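## Task

Take the tube that sits on the shelved bench by the door and insert it fully into one of the holes of the tube rack on the shelved bench by the window. The tube must never touch the floor. At the end the gripper must have released it and moved away, so the tube stays in place without the robot's help. The robot must not tip over or be left leaning.

## Robot and tools

ROBOT. A two-wheeled cart with a pan/tilt head camera and two five-joint arms (left_arm, right_arm), each ending in a gripper with one fixed jaw and one swinging jaw. The cart is 0.53 m wide and spans x = -0.35 to 0.07 m. Arm pan axes stand at x = -0.060, y = +0.155 (left) and -0.155 m (right); shoulders sit 0.89 m high, 0.03 m out from the pan axis. Link lengths: upper arm 0.116, forearm 0.135, hand 0.162 m. The fixed-jaw tip reaches about 0.44 m from its pan axis and cannot go below about 0.55 m above the floor. Loose objects may occasionally get nudged by something else.

FRAMES. Base frame: origin on the floor between the drive wheels, x forward, y left, z up. left_hand and right_hand in the results are the fixed-jaw tips in this frame; a held object sits beside the tip on the swinging-jaw side. Hand axes: z along the fingers, y from swinging jaw toward fixed jaw. Odometry is the base frame at scene start; base_odometry counts wheel turns (slip counts as motion), heading positive left, -3.142 to 3.142.

execute_actions(actions, cameras). actions is a list holding one action or nothing (empty = just report state and images). An action may contain "base", "joints", or both; they start together. base takes exactly one command: {"translate_m": d}, a relative straight drive in metres, forward positive, -1.4 to 1.4; or {"rotate_rad": d}, a relative turn in place, counter-clockwise positive, -3.2 to 3.2. No sideways motion. joints is a single dictionary covering both arms and the head, keyed by joint name, each value an absolute target in radians: head_pan_rad -3.2..3.2 (0 ahead, + left); head_tilt_rad -0.76..1.45 (0 level, + down); for each arm prefix left_arm_ / right_arm_: shoulder_pan_rad -1.919..1.919, shoulder_lift_rad -1.745..1.745, elbow_flex_rad -1.69..1.58, wrist_flex_rad -1.658..1.658, wrist_roll_rad -2.743..2.841, gripper_rad 0..1.919. Done tolerances: pans, tilt, rolls ±0.02, lift ±0.1, elbow ±0.07, wrist_flex and gripper ±0.03. Omitted joints keep driving toward old targets. Bad keys or out-of-range numbers reject the whole call. cameras: list of head_camera, left_wrist_camera, right_wrist_camera or all; omitted/null means all, [] none. Images come back in the order named on the "pictures" line. If a result reports a stop, later motion calls in the same reply are skipped.

wait(seconds 0..10) lets the sim run and returns state and images. zoom_image(camera, region [x0,y0,x1,y1] pixels, max 504x504) enlarges part of that camera's latest full image (644x476). read_manual(section "licences") only gives licence text. finished_scene(scene) ends the current scene irreversibly and reports success; pass the current scene's number. Replying without any tool call ends everything.

JOINT GEOMETRY. Pan: at 0 the left arm points left, the right arm right; positive pan is clockwise from above; forward is +1.571 (left) and -1.571 (right). Bend: with lift, elbow and wrist_flex all 0 the upper arm leans 0.24 rad outward from vertical and forearm plus fingers are level; positive bends downward; the sum of the three is the finger angle below level (1.571 = pointing down, which needs forearm no more than 0.08 rad above level). Roll: -1.522 jaws close across the arm plane, fixed jaw on the left looking outward; 1.619 the same with fixed jaw on the right; 0.049 jaws close in the plane, fixed jaw below (fingers level) or toward the pan axis (fingers down). The hand body bulges about 0.08 m above level fingers with fixed jaw left, below with it right, so keep it left when reaching over furniture. Jaw opening at gripper 0/0.3/0.6/1/1.919: 0.003/0.026/0.049/0.076/0.106 m.

GRIPPING. Commanding below the touching angle squeezes; 0.2 rad below is maximum, deeper adds nothing and may trip the jaw. A loaded jaw reads off_target; done means empty or barely gripping. Capacity per hand: about 0.4 kg stretched out, 0.7 kg within 0.28 m of the pan axis.

STATUS. base_status and joint_status per motion: done (base: wheels turned the commanded amount), off_target (resting short, possibly still pushing: load, obstruction or tripped motor), time_out (target dropped, holds in place), not_followed / "joint command not followed" with a cause (a self-collision check on the arm's links and between arms blocked the targets; the gripper part still runs; blocked targets may be retried later). on_its_own lists uncommanded changes. contact_stop never occurs. To stop a blocked joint pushing, command its current reading.

SAG and errors. Loaded or far-reaching joints settle below target; offset the next target upward by that sag. Readings have small errors, so hand positions can be off by a few cm.

OVERLOAD. A joint kept over ~0.30 rad from target for ~2 s trips to 20 % torque without any message; the robot keeps holding while you compose replies, so that counts. To reset: wait until still, then command 0.2 rad from the reading away from the offending target (or 0.04 rad beyond the limit / the jaw's end if needed). MOTOR HEAT: a Motor temperatures line lists per-arm values in joint order; MOTOR HOT from 55 °C; at 70 °C an OVER-TEMPERATURE FAULT stops that arm and relaxes hot motors, joints show limit_stop_at_motor_heat; resend targets after cooling. Set loads down promptly.

TRAVEL. Stowed: pan -1.75 (left) / 1.75 (right), lift 0.05, elbow 1.35, wrist_flex -1.55, roll -1.52. Stow in two steps: wrists first, then pan/lift/elbow; leaving stow, do not move wrists first. Turning in place needs a 0.44 m clear radius; near a desk, turning or reversing can hook the cart's rear and tip it.

AVOID: tube touching the floor, dropping or slamming objects, hard arm-on-arm contact or pressing (can end the run), pulling on things in front (tipping), very hard pushes.

Each tool is called by a JSON object that holds its "fn" and its "kwargs".

## Session

I'll start by checking the current state and camera views.

{"fn": "execute_actions", "kwargs": {"actions": []}}

Scene clock: 0.00 s.
Motor temperatures (°C, as the motors report them): left_arm=[26 28 27 27 30] | right_arm=[29 29 28 25 26]
base_odometry: x=+0.000 y=+0.000 heading=+0.000 (m, m, rad; odometry frame)
base_status: not commanded
joint_positions: head_pan_rad=-0.007 head_tilt_rad=-0.014 left_arm_shoulder_pan_rad=-1.766 left_arm_shoulder_lift_rad=+0.015 left_arm_elbow_flex_rad=+1.396 left_arm_wrist_flex_rad=-1.535 left_arm_wrist_roll_rad=-1.496 left_arm_gripper_rad=+1.920 right_arm_shoulder_pan_rad=+1.778 right_arm_shoulder_lift_rad=+0.036 right_arm_elbow_flex_rad=+1.328 right_arm_wrist_flex_rad=-1.585 right_arm_wrist_roll_rad=-1.551 right_arm_gripper_rad=+1.920
joint_status: not commanded
left_hand: x=-0.2999 y=+0.0998 z=+0.8932 quat_wxyz=(-0.063, -0.658, -0.073, +0.747) (m; base frame)
right_hand: x=-0.3080 y=-0.1108 z=+0.9097 quat_wxyz=(-0.069, +0.621, -0.073, -0.778) (m; base frame)
pictures: head_camera, left_wrist_camera, right_wrist_camera
Images, in order (width x height): head_camera 644x476, left_wrist_camera 644x476, right_wrist_camera 644x476.

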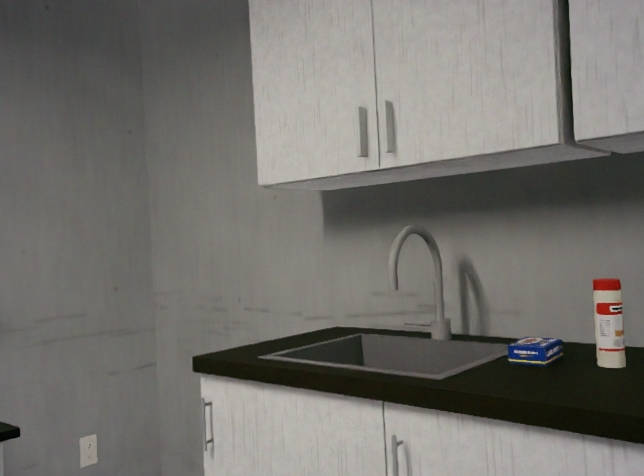

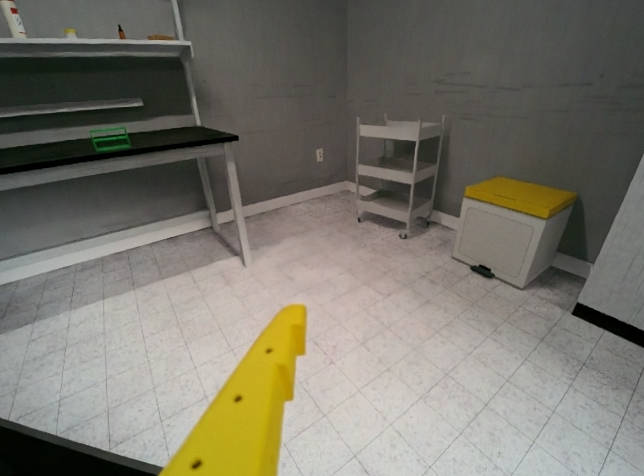

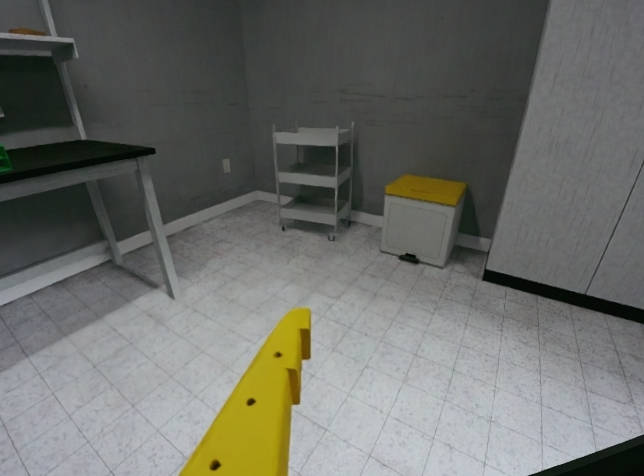

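{"fn": "execute_actions", "kwargs": {"actions": [{"joints": {"head_pan_rad": 0.85, "head_tilt_rad": 0.3}}], "cameras": ["head_camera"]}}

{"fn": "execute_actions", "kwargs": {"actions": [{"joints": {"head_pan_rad": 1.7, "head_tilt_rad": 0.3}}], "cameras": ["head_camera"]}}

Scene clock: 11.13 s.
Motor temperatures (°C, as the motors report them): left_arm=[26 28 27 27 30] | right_arm=[29 29 28 25 26]
base_odometry: x=+0.000 y=+0.000 heading=+0.000 (m, m, rad; odometry frame)
base_status: not commanded
joint_positions: head_pan_rad=+0.840 head_tilt_rad=+0.293 left_arm_shoulder_pan_rad=-1.766 left_arm_shoulder_lift_rad=+0.015 left_arm_elbow_flex_rad=+1.396 left_arm_wrist_flex_rad=-1.535 left_arm_wrist_roll_rad=-1.496 left_arm_gripper_rad=+1.920 right_arm_shoulder_pan_rad=+1.778 right_arm_shoulder_lift_rad=+0.036 right_arm_elbow_flex_rad=+1.328 right_arm_wrist_flex_rad=-1.585 right_arm_wrist_roll_rad=-1.551 right_arm_gripper_rad=+1.920
joint_status: all done
left_hand: x=-0.2999 y=+0.0998 z=+0.8932 quat_wxyz=(-0.063, -0.658, -0.073, +0.747) (m; base frame)
right_hand: x=-0.3080 y=-0.1108 z=+0.9097 quat_wxyz=(-0.069, +0.621, -0.073, -0.778) (m; base frame)
pictures: head_camera
Images, in order (width x height): head_camera 644x476.

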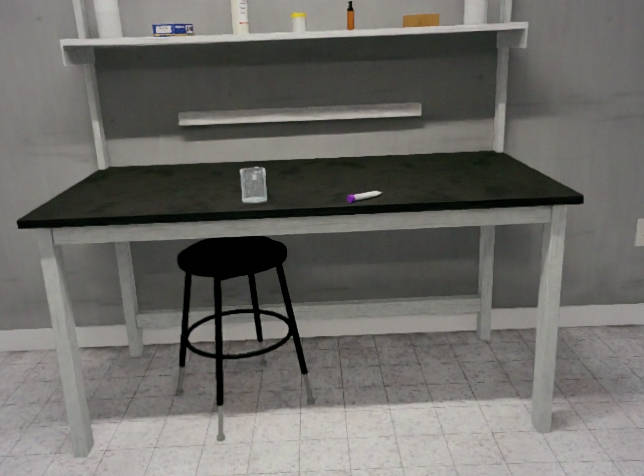

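Scene clock: 12.50 s.
Motor temperatures (°C, as the motors report them): left_arm=[26 28 27 27 30] | right_arm=[29 29 28 25 26]
base_odometry: x=+0.000 y=+0.000 heading=+0.000 (m, m, rad; odometry frame)
base_status: not commanded
joint_positions: head_pan_rad=+1.690 head_tilt_rad=+0.293 left_arm_shoulder_pan_rad=-1.766 left_arm_shoulder_lift_rad=+0.015 left_arm_elbow_flex_rad=+1.396 left_arm_wrist_flex_rad=-1.535 left_arm_wrist_roll_rad=-1.496 left_arm_gripper_rad=+1.920 right_arm_shoulder_pan_rad=+1.778 right_arm_shoulder_lift_rad=+0.036 right_arm_elbow_flex_rad=+1.328 right_arm_wrist_flex_rad=-1.585 right_arm_wrist_roll_rad=-1.551 right_arm_gripper_rad=+1.920
joint_status: all done
left_hand: x=-0.2999 y=+0.0998 z=+0.8932 quat_wxyz=(-0.063, -0.658, -0.073, +0.747) (m; base frame)
right_hand: x=-0.3080 y=-0.1108 z=+0.9097 quat_wxyz=(-0.069, +0.621, -0.073, -0.778) (m; base frame)
pictures: head_camera
Images, in order (width x height): head_camera 644x476.

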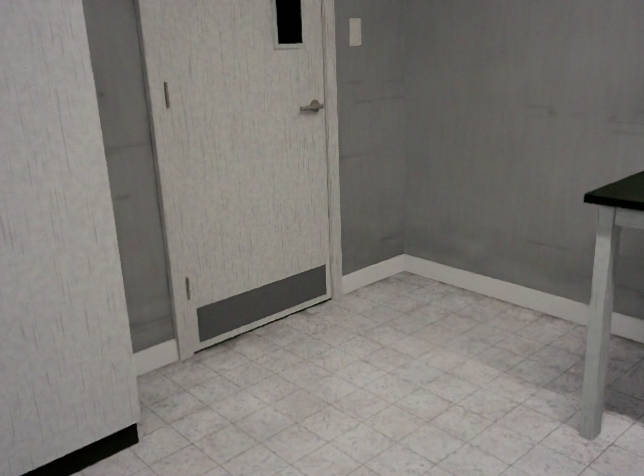

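{"fn": "execute_actions", "kwargs": {"actions": [{"base": {"rotate_rad": 0.9}, "joints": {"head_pan_rad": 3.1, "head_tilt_rad": 0.3}}], "cameras": ["head_camera"]}}

Scene clock: 65.37 s.
Motor temperatures (°C, as the motors report them): left_arm=[26 28 27 27 30] | right_arm=[29 29 28 25 26]
base_odometry: x=-0.001 y=+0.000 heading=+0.899 (m, m, rad; odometry frame)
base_status: done
joint_positions: head_pan_rad=+3.090 head_tilt_rad=+0.293 left_arm_shoulder_pan_rad=-1.766 left_arm_shoulder_lift_rad=+0.015 left_arm_elbow_flex_rad=+1.396 left_arm_wrist_flex_rad=-1.535 left_arm_wrist_roll_rad=-1.496 left_arm_gripper_rad=+1.920 right_arm_shoulder_pan_rad=+1.778 right_arm_shoulder_lift_rad=+0.036 right_arm_elbow_flex_rad=+1.328 right_arm_wrist_flex_rad=-1.585 right_arm_wrist_roll_rad=-1.551 right_arm_gripper_rad=+1.920
joint_status: all done
left_hand: x=-0.2999 y=+0.0998 z=+0.8932 quat_wxyz=(-0.063, -0.658, -0.073, +0.747) (m; base frame)
right_hand: x=-0.3080 y=-0.1108 z=+0.9097 quat_wxyz=(-0.069, +0.621, -0.073, -0.778) (m; base frame)
pictures: head_camera
Images, in order (width x height): head_camera 644x476.

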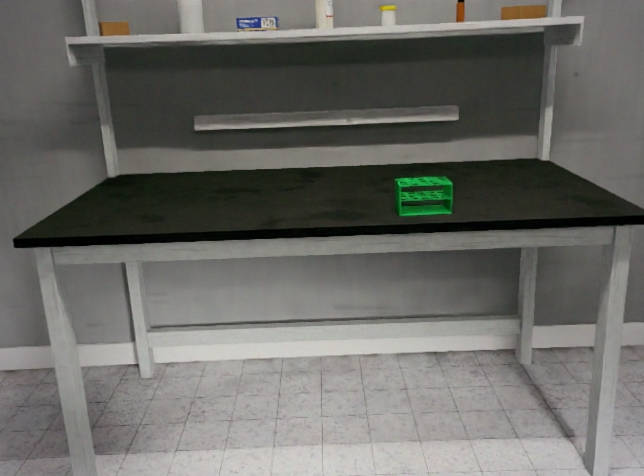

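{"fn": "zoom_image", "kwargs": {"camera": "head_camera", "region": [370, 160, 480, 240]}}

{"fn": "execute_actions", "kwargs": {"actions": [{"base": {"translate_m": 1.2}, "joints": {"head_pan_rad": -0.15, "head_tilt_rad": 0.6}}], "cameras": ["head_camera"]}}

Region (370, 160, 480, 240) of head_camera's 644x476 image, scaled by 4.582; it fills the top 367 rows of this view, and the rest is white.

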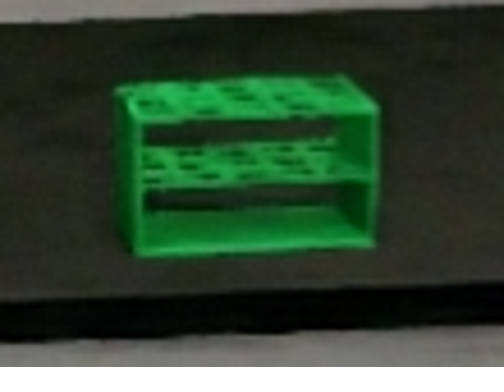

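Scene clock: 94.37 s.
Motor temperatures (°C, as the motors report them): left_arm=[26 28 27 27 30] | right_arm=[29 29 28 25 26]
base_odometry: x=+0.745 y=+0.940 heading=+0.898 (m, m, rad; odometry frame)
base_status: done
joint_positions: head_pan_rad=-0.140 head_tilt_rad=+0.594 left_arm_shoulder_pan_rad=-1.766 left_arm_shoulder_lift_rad=+0.015 left_arm_elbow_flex_rad=+1.396 left_arm_wrist_flex_rad=-1.535 left_arm_wrist_roll_rad=-1.496 left_arm_gripper_rad=+1.920 right_arm_shoulder_pan_rad=+1.778 right_arm_shoulder_lift_rad=+0.036 right_arm_elbow_flex_rad=+1.328 right_arm_wrist_flex_rad=-1.585 right_arm_wrist_roll_rad=-1.551 right_arm_gripper_rad=+1.920
joint_status: all done
left_hand: x=-0.2999 y=+0.0998 z=+0.8932 quat_wxyz=(-0.063, -0.658, -0.073, +0.747) (m; base frame)
right_hand: x=-0.3080 y=-0.1108 z=+0.9097 quat_wxyz=(-0.069, +0.621, -0.073, -0.778) (m; base frame)
pictures: head_camera
Images, in order (width x height): head_camera 644x476.

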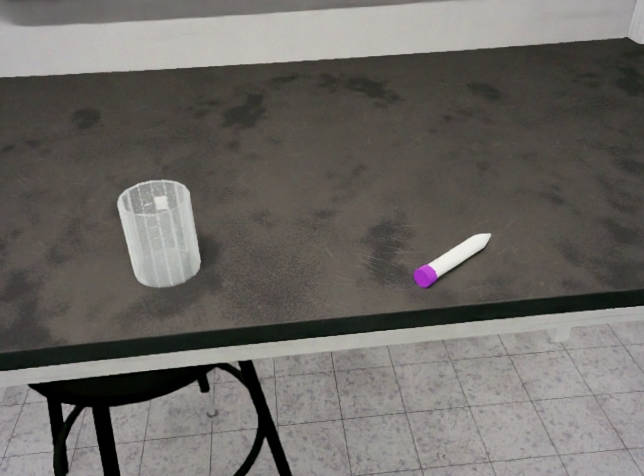

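{"fn": "execute_actions", "kwargs": {"actions": [{"joints": {"right_arm_shoulder_pan_rad": -1.347, "right_arm_shoulder_lift_rad": 0.15, "right_arm_elbow_flex_rad": -0.1, "right_arm_gripper_rad": 0.7}}], "cameras": []}}

{"fn": "execute_actions", "kwargs": {"actions": [{"base": {"translate_m": 0.33}, "joints": {"right_arm_wrist_flex_rad": 1.4, "right_arm_wrist_roll_rad": 0.85, "head_pan_rad": -0.55, "head_tilt_rad": 0.95}}], "cameras": ["head_camera", "right_wrist_camera"]}}

Scene clock: 164.47 s.
Motor temperatures (°C, as the motors report them): left_arm=[26 28 27 27 30] | right_arm=[29 29 28 25 26]
base_odometry: x=+0.745 y=+0.940 heading=+0.898 (m, m, rad; odometry frame)
base_status: not commanded
joint_positions: head_pan_rad=-0.140 head_tilt_rad=+0.594 left_arm_shoulder_pan_rad=-1.766 left_arm_shoulder_lift_rad=+0.015 left_arm_elbow_flex_rad=+1.396 left_arm_wrist_flex_rad=-1.535 left_arm_wrist_roll_rad=-1.496 left_arm_gripper_rad=+1.920 right_arm_shoulder_pan_rad=-1.339 right_arm_shoulder_lift_rad=+0.162 right_arm_elbow_flex_rad=-0.069 right_arm_wrist_flex_rad=-1.585 right_arm_wrist_roll_rad=-1.551 right_arm_gripper_rad=+0.706
joint_status: all done
left_hand: x=-0.2999 y=+0.0998 z=+0.8932 quat_wxyz=(-0.063, -0.658, -0.073, +0.747) (m; base frame)
right_hand: x=+0.1594 y=-0.1988 z=+1.1533 quat_wxyz=(+0.994, +0.005, +0.039, -0.101) (m; base frame)
pictures: none
No camera images: the call's "cameras" was empty. Leave "cameras" out to get every camera's image.

Scene clock: 167.17 s.
Motor temperatures (°C, as the motors report them): left_arm=[26 28 27 27 30] | right_arm=[29 29 28 25 26]
base_odometry: x=+0.951 y=+1.198 heading=+0.897 (m, m, rad; odometry frame)
base_status: done
joint_positions: head_pan_rad=-0.540 head_tilt_rad=+0.945 left_arm_shoulder_pan_rad=-1.766 left_arm_shoulder_lift_rad=+0.015 left_arm_elbow_flex_rad=+1.396 left_arm_wrist_flex_rad=-1.535 left_arm_wrist_roll_rad=-1.496 left_arm_gripper_rad=+1.920 right_arm_shoulder_pan_rad=-1.341 right_arm_shoulder_lift_rad=+0.168 right_arm_elbow_flex_rad=-0.069 right_arm_wrist_flex_rad=+1.389 right_arm_wrist_roll_rad=+0.840 right_arm_gripper_rad=+0.705
joint_status: all done
left_hand: x=-0.2999 y=+0.0998 z=+0.8932 quat_wxyz=(-0.063, -0.658, -0.073, +0.747) (m; base frame)
right_hand: x=+0.1523 y=-0.2108 z=+0.8317 quat_wxyz=(+0.011, -0.875, +0.483, -0.040) (m; base frame)
pictures: head_camera, right_wrist_camera
Images, in order (width x height): head_camera 644x476, right_wrist_camera 644x476.

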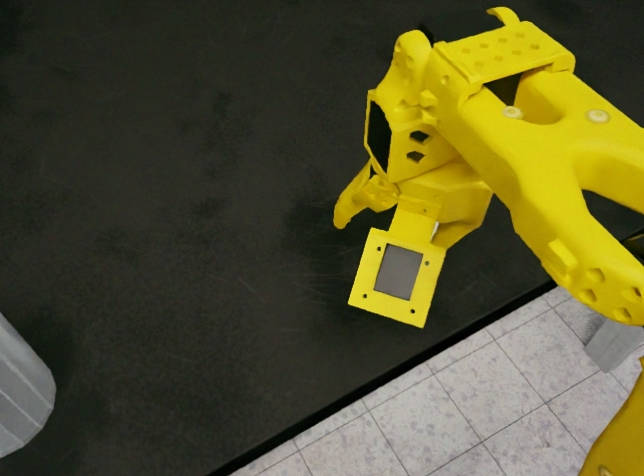

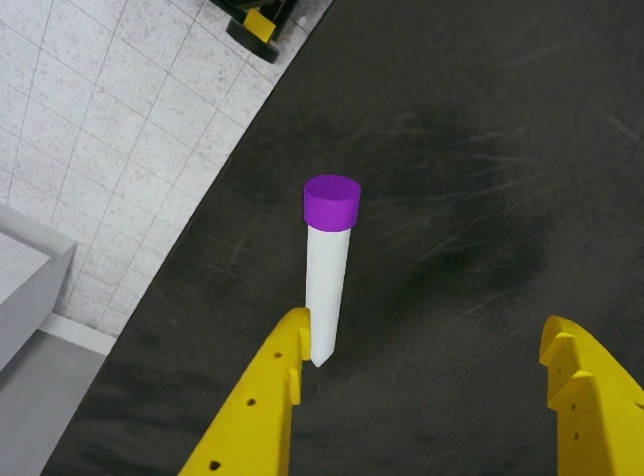

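{"fn": "execute_actions", "kwargs": {"actions": [{"joints": {"right_arm_shoulder_pan_rad": -1.225, "right_arm_shoulder_lift_rad": 0.34, "right_arm_elbow_flex_rad": -0.235, "right_arm_wrist_flex_rad": 1.415, "right_arm_wrist_roll_rad": 0.96, "right_arm_gripper_rad": 0.6}}], "cameras": ["right_wrist_camera"]}}

Scene clock: 205.30 s.
Motor temperatures (°C, as the motors report them): left_arm=[26 28 27 27 30] | right_arm=[29 29 28 25 26]
base_odometry: x=+0.951 y=+1.198 heading=+0.897 (m, m, rad; odometry frame)
base_status: not commanded
joint_positions: head_pan_rad=-0.540 head_tilt_rad=+0.945 left_arm_shoulder_pan_rad=-1.766 left_arm_shoulder_lift_rad=+0.015 left_arm_elbow_flex_rad=+1.396 left_arm_wrist_flex_rad=-1.535 left_arm_wrist_roll_rad=-1.496 left_arm_gripper_rad=+1.920 right_arm_shoulder_pan_rad=-1.232 right_arm_shoulder_lift_rad=+0.355 right_arm_elbow_flex_rad=-0.206 right_arm_wrist_flex_rad=+1.403 right_arm_wrist_roll_rad=+0.951 right_arm_gripper_rad=+0.606
joint_status: all done
left_hand: x=-0.2999 y=+0.0998 z=+0.8932 quat_wxyz=(-0.063, -0.658, -0.073, +0.747) (m; base frame)
right_hand: x=+0.1530 y=-0.2370 z=+0.8143 quat_wxyz=(+0.001, -0.876, +0.483, -0.009) (m; base frame)
pictures: right_wrist_camera
Images, in order (width x height): right_wrist_camera 644x476.

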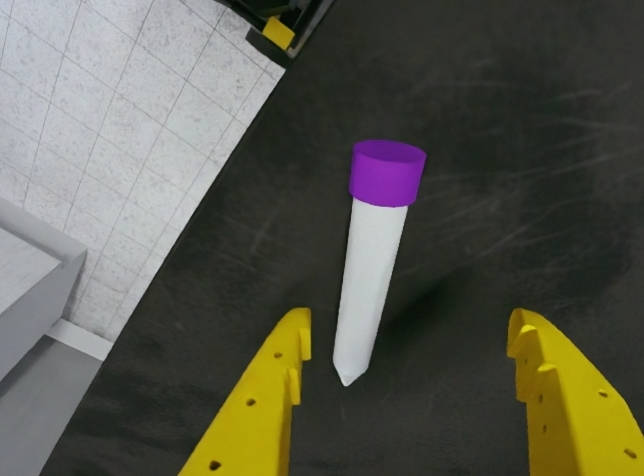

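{"fn": "execute_actions", "kwargs": {"actions": [{"joints": {"right_arm_shoulder_lift_rad": 0.403, "right_arm_elbow_flex_rad": -0.075, "right_arm_wrist_flex_rad": 1.18}}], "cameras": ["right_wrist_camera", "head_camera"]}}

Scene clock: 228.40 s.
Motor temperatures (°C, as the motors report them): left_arm=[26 28 27 27 30] | right_arm=[29 29 28 25 26]
base_odometry: x=+0.951 y=+1.198 heading=+0.897 (m, m, rad; odometry frame)
base_status: not commanded
joint_positions: head_pan_rad=-0.540 head_tilt_rad=+0.945 left_arm_shoulder_pan_rad=-1.766 left_arm_shoulder_lift_rad=+0.015 left_arm_elbow_flex_rad=+1.396 left_arm_wrist_flex_rad=-1.535 left_arm_wrist_roll_rad=-1.496 left_arm_gripper_rad=+1.920 right_arm_shoulder_pan_rad=-1.232 right_arm_shoulder_lift_rad=+0.418 right_arm_elbow_flex_rad=-0.072 right_arm_wrist_flex_rad=+1.191 right_arm_wrist_roll_rad=+0.951 right_arm_gripper_rad=+0.606
joint_status: all done
left_hand: x=-0.2999 y=+0.0998 z=+0.8932 quat_wxyz=(-0.063, -0.658, -0.073, +0.747) (m; base frame)
right_hand: x=+0.1557 y=-0.2379 z=+0.7841 quat_wxyz=(+0.003, -0.876, +0.483, -0.017) (m; base frame)
pictures: head_camera, right_wrist_camera
Images, in order (width x height): head_camera 644x476, right_wrist_camera 644x476.

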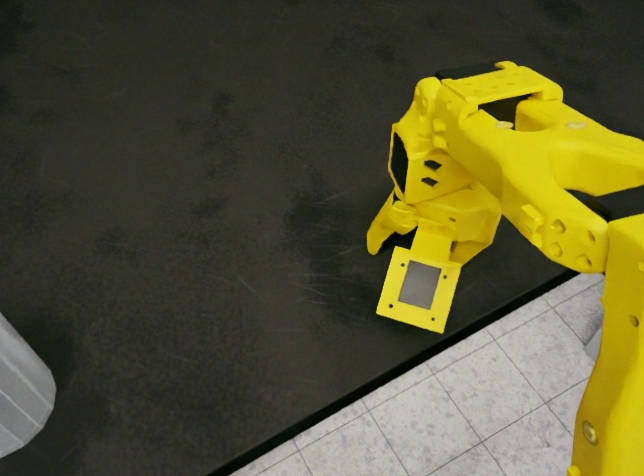

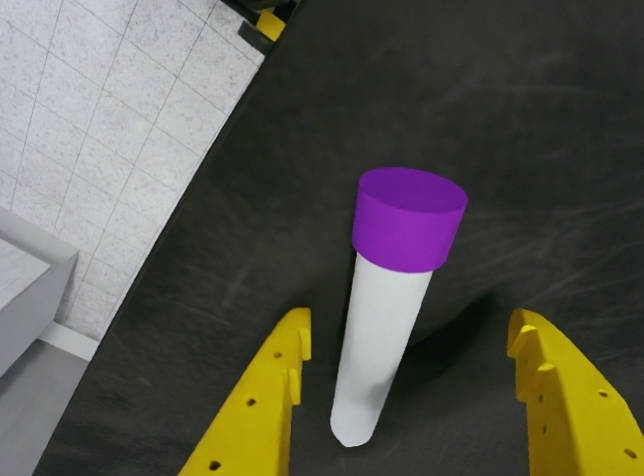

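{"fn": "execute_actions", "kwargs": {"actions": [{"joints": {"right_arm_shoulder_lift_rad": 0.416, "right_arm_elbow_flex_rad": -0.035, "right_arm_wrist_flex_rad": 1.137}}], "cameras": ["right_wrist_camera"]}}

Scene clock: 242.40 s.
Motor temperatures (°C, as the motors report them): left_arm=[26 28 27 27 30] | right_arm=[29 29 28 25 26]
base_odometry: x=+0.951 y=+1.198 heading=+0.897 (m, m, rad; odometry frame)
base_status: not commanded
joint_positions: head_pan_rad=-0.540 head_tilt_rad=+0.945 left_arm_shoulder_pan_rad=-1.766 left_arm_shoulder_lift_rad=+0.015 left_arm_elbow_flex_rad=+1.396 left_arm_wrist_flex_rad=-1.535 left_arm_wrist_roll_rad=-1.496 left_arm_gripper_rad=+1.920 right_arm_shoulder_pan_rad=-1.232 right_arm_shoulder_lift_rad=+0.432 right_arm_elbow_flex_rad=-0.032 right_arm_wrist_flex_rad=+1.147 right_arm_wrist_roll_rad=+0.951 right_arm_gripper_rad=+0.606
joint_status: all done
left_hand: x=-0.2999 y=+0.0998 z=+0.8932 quat_wxyz=(-0.063, -0.658, -0.073, +0.747) (m; base frame)
right_hand: x=+0.1533 y=-0.2371 z=+0.7762 quat_wxyz=(+0.002, -0.876, +0.483, -0.012) (m; base frame)
pictures: right_wrist_camera
Images, in order (width x height): right_wrist_camera 644x476.

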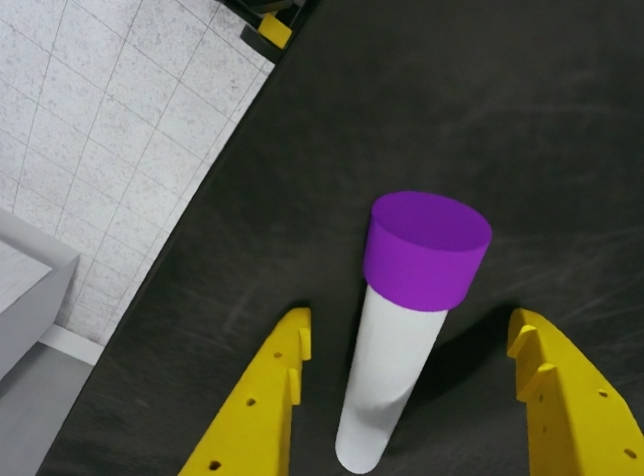

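{"fn": "execute_actions", "kwargs": {"actions": [{"joints": {"right_arm_gripper_rad": 0.0}}], "cameras": ["right_wrist_camera"]}}

Scene clock: 253.77 s.
Motor temperatures (°C, as the motors report them): left_arm=[26 28 27 27 30] | right_arm=[29 29 28 25 26]
base_odometry: x=+0.951 y=+1.198 heading=+0.897 (m, m, rad; odometry frame)
base_status: not commanded
joint_positions: head_pan_rad=-0.540 head_tilt_rad=+0.945 left_arm_shoulder_pan_rad=-1.766 left_arm_shoulder_lift_rad=+0.015 left_arm_elbow_flex_rad=+1.396 left_arm_wrist_flex_rad=-1.535 left_arm_wrist_roll_rad=-1.496 left_arm_gripper_rad=+1.920 right_arm_shoulder_pan_rad=-1.232 right_arm_shoulder_lift_rad=+0.432 right_arm_elbow_flex_rad=-0.032 right_arm_wrist_flex_rad=+1.147 right_arm_wrist_roll_rad=+0.951 right_arm_gripper_rad=+0.186
joint_status: right_arm_gripper_rad off_target (ended at +0.186, target +0.000)
left_hand: x=-0.2999 y=+0.0998 z=+0.8932 quat_wxyz=(-0.063, -0.658, -0.073, +0.747) (m; base frame)
right_hand: x=+0.1533 y=-0.2371 z=+0.7762 quat_wxyz=(+0.002, -0.876, +0.483, -0.012) (m; base frame)
pictures: right_wrist_camera
Images, in order (width x height): right_wrist_camera 644x476.

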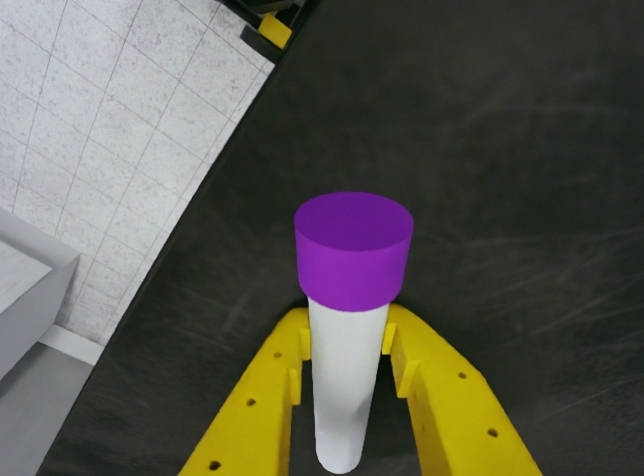

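{"fn": "execute_actions", "kwargs": {"actions": [{"joints": {"right_arm_shoulder_lift_rad": 0.2, "right_arm_elbow_flex_rad": -0.2, "right_arm_wrist_flex_rad": 1.3}}], "cameras": ["right_wrist_camera"]}}

Scene clock: 262.00 s.
Motor temperatures (°C, as the motors report them): left_arm=[26 28 27 27 30] | right_arm=[29 29 28 25 26]
base_odometry: x=+0.951 y=+1.198 heading=+0.897 (m, m, rad; odometry frame)
base_status: not commanded
joint_positions: head_pan_rad=-0.540 head_tilt_rad=+0.945 left_arm_shoulder_pan_rad=-1.766 left_arm_shoulder_lift_rad=+0.015 left_arm_elbow_flex_rad=+1.396 left_arm_wrist_flex_rad=-1.535 left_arm_wrist_roll_rad=-1.496 left_arm_gripper_rad=+1.920 right_arm_shoulder_pan_rad=-1.232 right_arm_shoulder_lift_rad=+0.248 right_arm_elbow_flex_rad=-0.169 right_arm_wrist_flex_rad=+1.290 right_arm_wrist_roll_rad=+0.951 right_arm_gripper_rad=+0.186
joint_status: all done
left_hand: x=-0.2999 y=+0.0998 z=+0.8932 quat_wxyz=(-0.063, -0.658, -0.073, +0.747) (m; base frame)
right_hand: x=+0.1714 y=-0.2435 z=+0.8326 quat_wxyz=(+0.017, -0.871, +0.480, -0.100) (m; base frame)
pictures: right_wrist_camera
Images, in order (width x height): right_wrist_camera 644x476.

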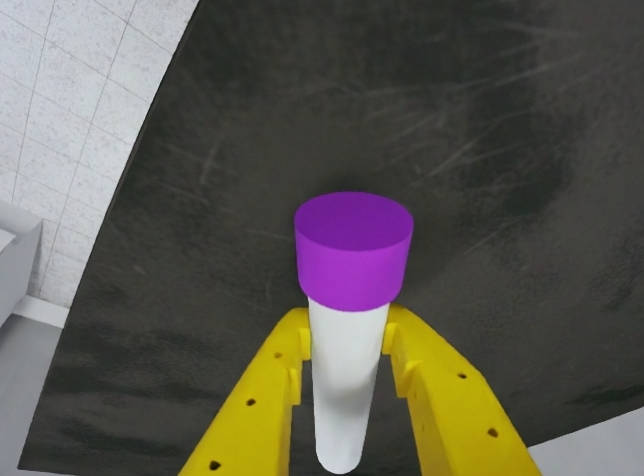

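{"fn": "execute_actions", "kwargs": {"actions": [{"joints": {"right_arm_shoulder_pan_rad": -1.571, "right_arm_shoulder_lift_rad": -0.1, "right_arm_elbow_flex_rad": 0.2, "right_arm_wrist_flex_rad": -0.15, "right_arm_wrist_roll_rad": -1.53, "head_pan_rad": -0.35, "head_tilt_rad": 0.6}}], "cameras": ["right_wrist_camera", "head_camera"]}}

Scene clock: 294.00 s.
Motor temperatures (°C, as the motors report them): left_arm=[26 28 27 27 30] | right_arm=[29 29 28 25 26]
base_odometry: x=+0.951 y=+1.198 heading=+0.897 (m, m, rad; odometry frame)
base_status: not commanded
joint_positions: head_pan_rad=-0.360 head_tilt_rad=+0.614 left_arm_shoulder_pan_rad=-1.766 left_arm_shoulder_lift_rad=+0.015 left_arm_elbow_flex_rad=+1.396 left_arm_wrist_flex_rad=-1.535 left_arm_wrist_roll_rad=-1.496 left_arm_gripper_rad=+1.920 right_arm_shoulder_pan_rad=-1.563 right_arm_shoulder_lift_rad=-0.053 right_arm_elbow_flex_rad=+0.209 right_arm_wrist_flex_rad=-0.129 right_arm_wrist_roll_rad=-1.522 right_arm_gripper_rad=+0.186
joint_status: all done
left_hand: x=-0.2999 y=+0.0998 z=+0.8932 quat_wxyz=(-0.063, -0.658, -0.073, +0.747) (m; base frame)
right_hand: x=+0.2870 y=-0.1499 z=+0.9877 quat_wxyz=(+0.698, +0.003, +0.716, -0.003) (m; base frame)
pictures: head_camera, right_wrist_camera
Images, in order (width x height): head_camera 644x476, right_wrist_camera 644x476.

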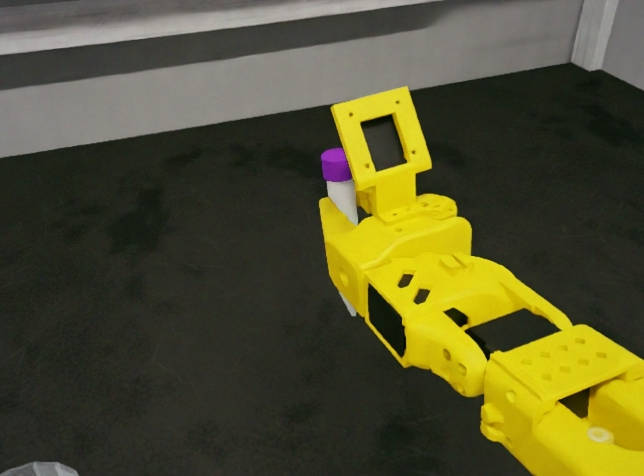

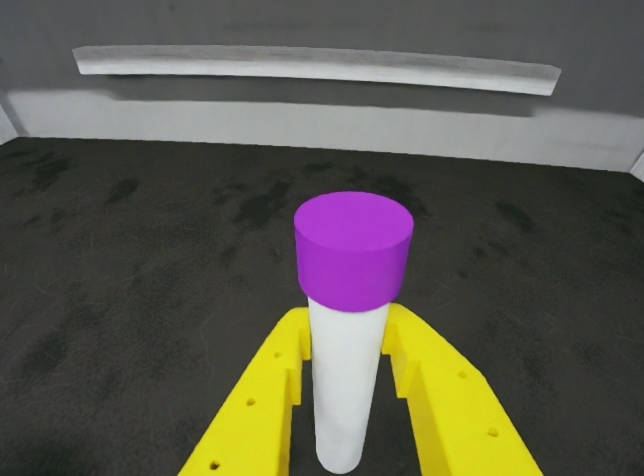

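{"fn": "execute_actions", "kwargs": {"actions": [{"base": {"translate_m": -1.4}, "joints": {"right_arm_shoulder_lift_rad": -0.3, "right_arm_elbow_flex_rad": 0.5, "right_arm_wrist_flex_rad": -0.34, "right_arm_wrist_roll_rad": -1.56, "head_pan_rad": 0.0, "head_tilt_rad": 0.35}}], "cameras": []}}

{"fn": "execute_actions", "kwargs": {"actions": [{"base": {"rotate_rad": 3.02}}], "cameras": ["right_wrist_camera", "head_camera"]}}

Scene clock: 314.20 s.
Motor temperatures (°C, as the motors report them): left_arm=[26 28 27 27 30] | right_arm=[29 29 28 25 26]
base_odometry: x=+0.075 y=+0.106 heading=+0.894 (m, m, rad; odometry frame)
base_status: done
joint_positions: head_pan_rad=-0.010 head_tilt_rad=+0.363 left_arm_shoulder_pan_rad=-1.766 left_arm_shoulder_lift_rad=+0.015 left_arm_elbow_flex_rad=+1.396 left_arm_wrist_flex_rad=-1.535 left_arm_wrist_roll_rad=-1.496 left_arm_gripper_rad=+1.920 right_arm_shoulder_pan_rad=-1.563 right_arm_shoulder_lift_rad=-0.259 right_arm_elbow_flex_rad=+0.511 right_arm_wrist_flex_rad=-0.318 right_arm_wrist_roll_rad=-1.549 right_arm_gripper_rad=+0.186
joint_status: all done
left_hand: x=-0.2999 y=+0.0998 z=+0.8932 quat_wxyz=(-0.063, -0.658, -0.073, +0.747) (m; base frame)
right_hand: x=+0.2608 y=-0.1497 z=+0.9919 quat_wxyz=(+0.730, +0.012, +0.683, +0.007) (m; base frame)
pictures: none
No camera images: the call's "cameras" was empty. Leave "cameras" out to get every camera's image.

Scene clock: 318.67 s.
Motor temperatures (°C, as the motors report them): left_arm=[26 28 27 27 30] | right_arm=[29 29 28 25 26]
base_odometry: x=+0.074 y=+0.105 heading=-2.371 (m, m, rad; odometry frame)
base_status: done
joint_positions: head_pan_rad=-0.010 head_tilt_rad=+0.363 left_arm_shoulder_pan_rad=-1.766 left_arm_shoulder_lift_rad=+0.015 left_arm_elbow_flex_rad=+1.396 left_arm_wrist_flex_rad=-1.535 left_arm_wrist_roll_rad=-1.496 left_arm_gripper_rad=+1.920 right_arm_shoulder_pan_rad=-1.565 right_arm_shoulder_lift_rad=-0.259 right_arm_elbow_flex_rad=+0.511 right_arm_wrist_flex_rad=-0.318 right_arm_wrist_roll_rad=-1.549 right_arm_gripper_rad=+0.186
joint_status: not commanded
left_hand: x=-0.2999 y=+0.0998 z=+0.8932 quat_wxyz=(-0.063, -0.658, -0.073, +0.747) (m; base frame)
right_hand: x=+0.2608 y=-0.1492 z=+0.9919 quat_wxyz=(+0.730, +0.011, +0.683, +0.008) (m; base frame)
pictures: head_camera, right_wrist_camera
Images, in order (width x height): head_camera 644x476, right_wrist_camera 644x476.

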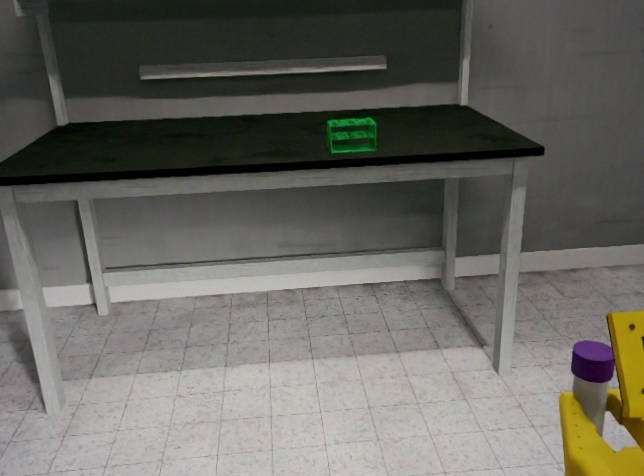

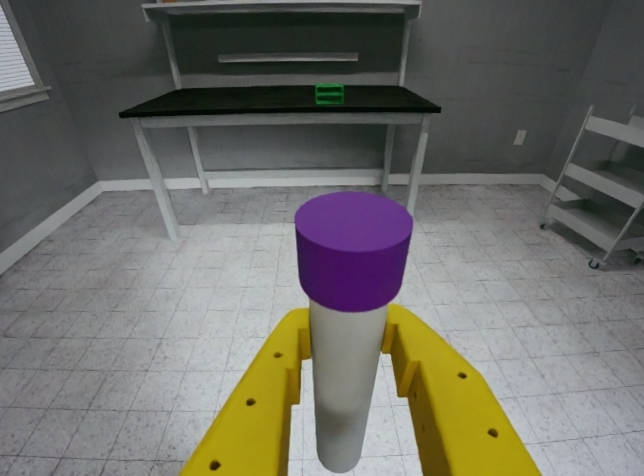

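{"fn": "execute_actions", "kwargs": {"actions": [{"base": {"translate_m": 1.3}, "joints": {"head_pan_rad": -0.1, "head_tilt_rad": 0.62}}], "cameras": ["right_wrist_camera", "head_camera"]}}

Scene clock: 337.10 s.
Motor temperatures (°C, as the motors report them): left_arm=[26 28 27 27 30] | right_arm=[29 29 28 25 26]
base_odometry: x=-0.857 y=-0.802 heading=-2.372 (m, m, rad; odometry frame)
base_status: done
joint_positions: head_pan_rad=-0.090 head_tilt_rad=+0.614 left_arm_shoulder_pan_rad=-1.766 left_arm_shoulder_lift_rad=+0.015 left_arm_elbow_flex_rad=+1.396 left_arm_wrist_flex_rad=-1.535 left_arm_wrist_roll_rad=-1.496 left_arm_gripper_rad=+1.920 right_arm_shoulder_pan_rad=-1.565 right_arm_shoulder_lift_rad=-0.260 right_arm_elbow_flex_rad=+0.511 right_arm_wrist_flex_rad=-0.318 right_arm_wrist_roll_rad=-1.549 right_arm_gripper_rad=+0.186
joint_status: all done
left_hand: x=-0.2999 y=+0.0998 z=+0.8932 quat_wxyz=(-0.063, -0.658, -0.073, +0.747) (m; base frame)
right_hand: x=+0.2607 y=-0.1492 z=+0.9923 quat_wxyz=(+0.730, +0.011, +0.683, +0.008) (m; base frame)
pictures: head_camera, right_wrist_camera
Images, in order (width x height): head_camera 644x476, right_wrist_camera 644x476.

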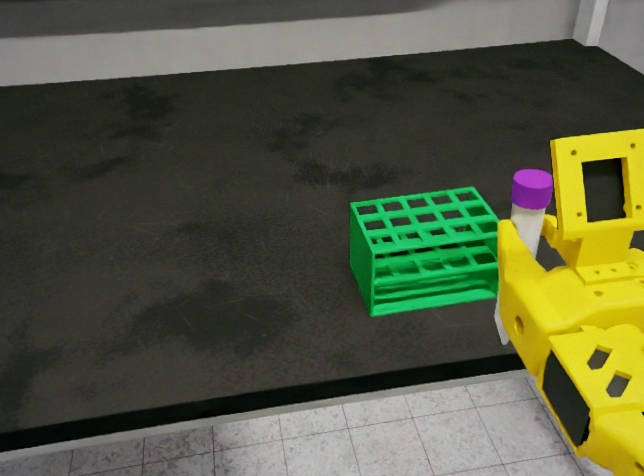

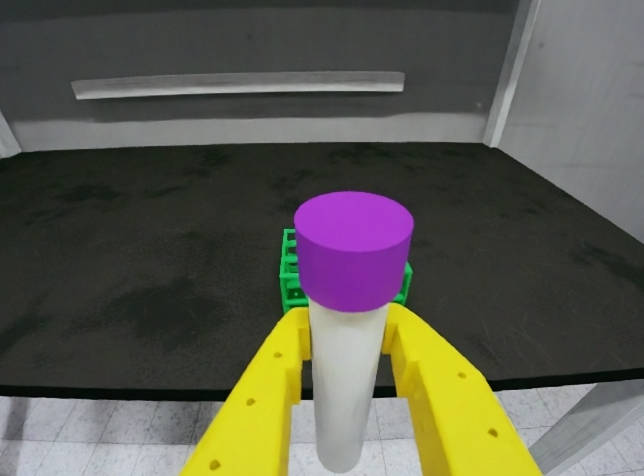

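{"fn": "zoom_image", "kwargs": {"camera": "head_camera", "region": [330, 160, 570, 360]}}

Region (330, 160, 570, 360) of head_camera's 644x476 image, scaled by 2.100.

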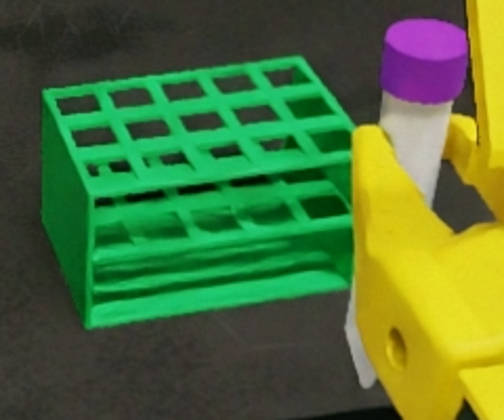

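{"fn": "execute_actions", "kwargs": {"actions": [{"base": {"translate_m": 0.205}, "joints": {"left_arm_shoulder_pan_rad": 1.9, "left_arm_gripper_rad": 1.2, "head_pan_rad": -0.45, "head_tilt_rad": 0.8}}], "cameras": []}}

Scene clock: 408.80 s.
Motor temperatures (°C, as the motors report them): left_arm=[26 28 27 27 30] | right_arm=[29 30 28 25 26]
base_odometry: x=-1.005 y=-0.944 heading=-2.373 (m, m, rad; odometry frame)
base_status: done
joint_positions: head_pan_rad=-0.440 head_tilt_rad=+0.795 left_arm_shoulder_pan_rad=+1.891 left_arm_shoulder_lift_rad=+0.015 left_arm_elbow_flex_rad=+1.396 left_arm_wrist_flex_rad=-1.535 left_arm_wrist_roll_rad=-1.496 left_arm_gripper_rad=+1.210 right_arm_shoulder_pan_rad=-1.565 right_arm_shoulder_lift_rad=-0.260 right_arm_elbow_flex_rad=+0.511 right_arm_wrist_flex_rad=-0.318 right_arm_wrist_roll_rad=-1.549 right_arm_gripper_rad=+0.186
joint_status: all done
left_hand: x=+0.1759 y=+0.0848 z=+0.8932 quat_wxyz=(+0.738, +0.097, +0.655, -0.129) (m; base frame)
right_hand: x=+0.2607 y=-0.1492 z=+0.9923 quat_wxyz=(+0.730, +0.011, +0.683, +0.008) (m; base frame)
pictures: none
No camera images: the call's "cameras" was empty. Leave "cameras" out to get every camera's image.

{"fn": "execute_actions", "kwargs": {"actions": [{"joints": {"left_arm_wrist_roll_rad": 0.05, "left_arm_wrist_flex_rad": -1.3, "right_arm_shoulder_lift_rad": -0.127, "right_arm_elbow_flex_rad": 0.672, "right_arm_wrist_flex_rad": -0.661}}]}}

Scene clock: 423.03 s.
Motor temperatures (°C, as the motors report them): left_arm=[26 28 27 27 30] | right_arm=[29 30 28 25 26]
base_odometry: x=-1.005 y=-0.944 heading=-2.373 (m, m, rad; odometry frame)
base_status: not commanded
joint_positions: head_pan_rad=-0.440 head_tilt_rad=+0.795 left_arm_shoulder_pan_rad=+1.891 left_arm_shoulder_lift_rad=+0.015 left_arm_elbow_flex_rad=+1.396 left_arm_wrist_flex_rad=-1.303 left_arm_wrist_roll_rad=+0.043 left_arm_gripper_rad=+1.210 right_arm_shoulder_pan_rad=-1.565 right_arm_shoulder_lift_rad=-0.116 right_arm_elbow_flex_rad=+0.680 right_arm_wrist_flex_rad=-0.640 right_arm_wrist_roll_rad=-1.549 right_arm_gripper_rad=+0.186
joint_status: all done
left_hand: x=+0.1728 y=+0.0773 z=+0.8487 quat_wxyz=(+0.392, -0.434, +0.605, -0.541) (m; base frame)
right_hand: x=+0.2621 y=-0.1492 z=+0.9536 quat_wxyz=(+0.734, +0.011, +0.679, +0.008) (m; base frame)
pictures: head_camera, left_wrist_camera, right_wrist_camera
Images, in order (width x height): head_camera 644x476, left_wrist_camera 644x476, right_wrist_camera 644x476.

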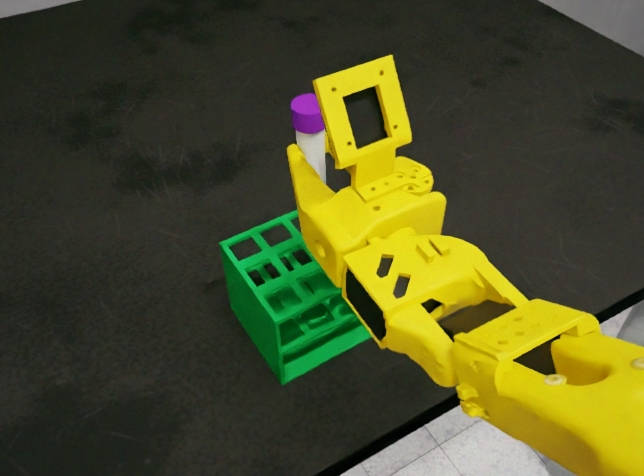

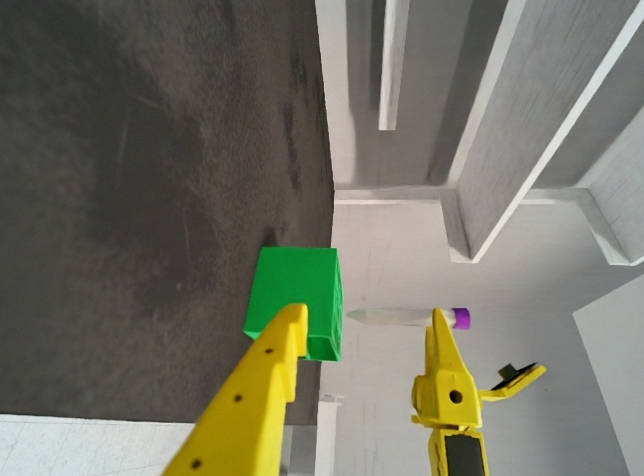

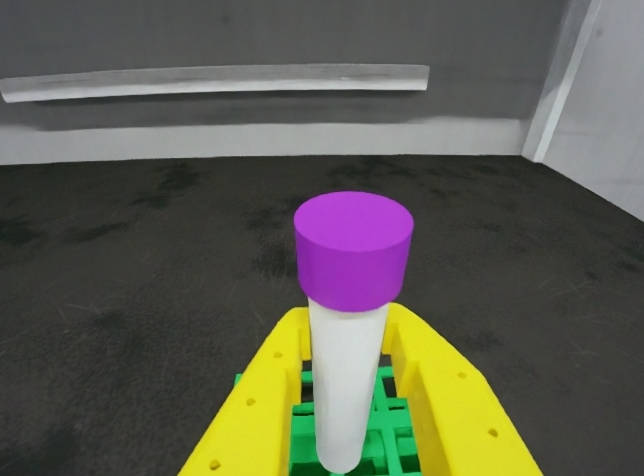

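{"fn": "zoom_image", "kwargs": {"camera": "left_wrist_camera", "region": [290, 230, 490, 380]}}

{"fn": "zoom_image", "kwargs": {"camera": "right_wrist_camera", "region": [270, 350, 440, 476]}}

Region (290, 230, 490, 380) of left_wrist_camera's 644x476 image, scaled by 2.520; it fills the top 378 rows of this view, and the rest is white.

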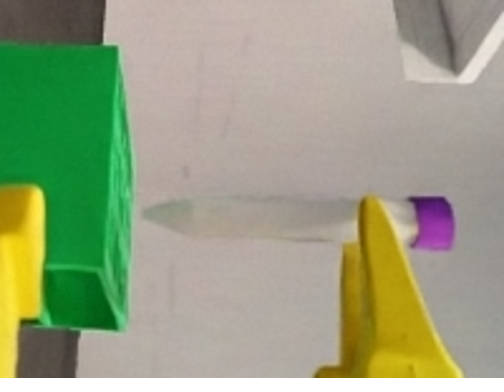

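Region (270, 350, 440, 476) of right_wrist_camera's 644x476 image, scaled by 2.965; it fills the top 374 rows of this view, and the rest is white.

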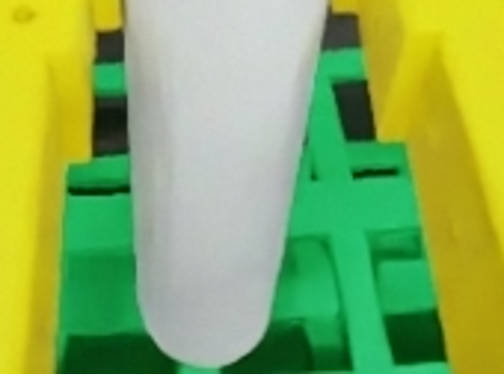

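{"fn": "execute_actions", "kwargs": {"actions": [{"base": {"translate_m": -0.021}, "joints": {"right_arm_shoulder_pan_rad": -1.512, "left_arm_shoulder_lift_rad": -0.3, "left_arm_elbow_flex_rad": 0.6, "left_arm_wrist_flex_rad": 0.1, "left_arm_wrist_roll_rad": -0.3}}]}}

Scene clock: 460.80 s.
Motor temperatures (°C, as the motors report them): left_arm=[26 28 27 27 30] | right_arm=[29 30 28 25 26]
base_odometry: x=-0.989 y=-0.929 heading=-2.373 (m, m, rad; odometry frame)
base_status: done
joint_positions: head_pan_rad=-0.440 head_tilt_rad=+0.795 left_arm_shoulder_pan_rad=+1.891 left_arm_shoulder_lift_rad=-0.263 left_arm_elbow_flex_rad=+0.638 left_arm_wrist_flex_rad=+0.096 left_arm_wrist_roll_rad=-0.293 left_arm_gripper_rad=+1.210 right_arm_shoulder_pan_rad=-1.519 right_arm_shoulder_lift_rad=-0.116 right_arm_elbow_flex_rad=+0.680 right_arm_wrist_flex_rad=-0.640 right_arm_wrist_roll_rad=-1.549 right_arm_gripper_rad=+0.186
joint_status: all done
left_hand: x=+0.2209 y=+0.0641 z=+0.8858 quat_wxyz=(+0.373, -0.374, +0.766, -0.366) (m; base frame)
right_hand: x=+0.2620 y=-0.1640 z=+0.9536 quat_wxyz=(+0.734, +0.027, +0.679, -0.009) (m; base frame)
pictures: head_camera, left_wrist_camera, right_wrist_camera
Images, in order (width x height): head_camera 644x476, left_wrist_camera 644x476, right_wrist_camera 644x476.

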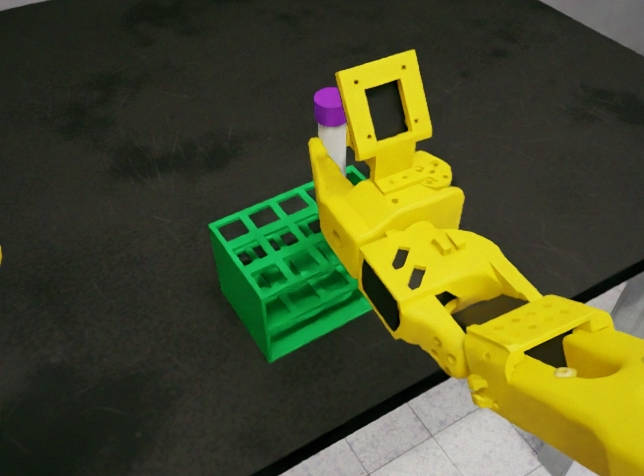

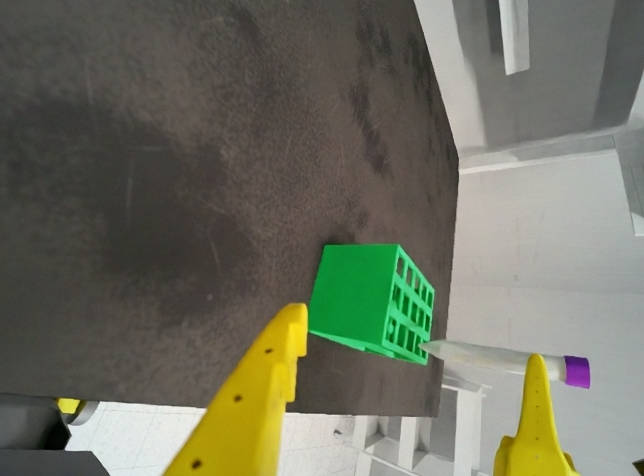

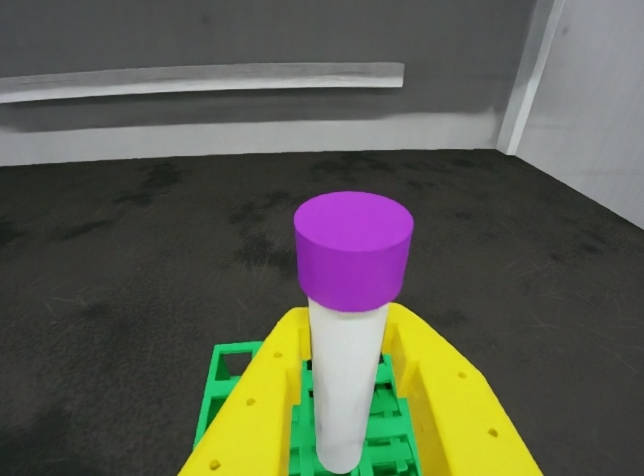

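{"fn": "zoom_image", "kwargs": {"camera": "left_wrist_camera", "region": [360, 270, 500, 390]}}

{"fn": "zoom_image", "kwargs": {"camera": "right_wrist_camera", "region": [270, 350, 440, 476]}}

Region (360, 270, 500, 390) of left_wrist_camera's 644x476 image, scaled by 3.600; it fills the top 432 rows of this view, and the rest is white.

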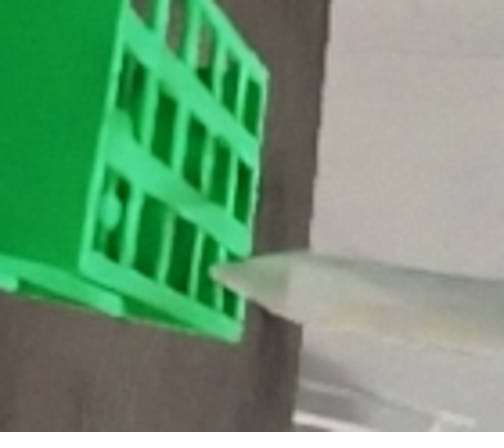

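Region (270, 350, 440, 476) of right_wrist_camera's 644x476 image, scaled by 2.965; it fills the top 374 rows of this view, and the rest is white.

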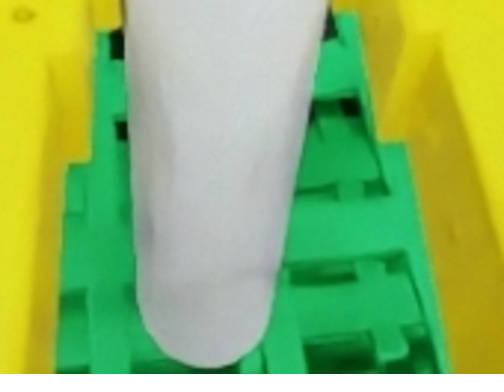

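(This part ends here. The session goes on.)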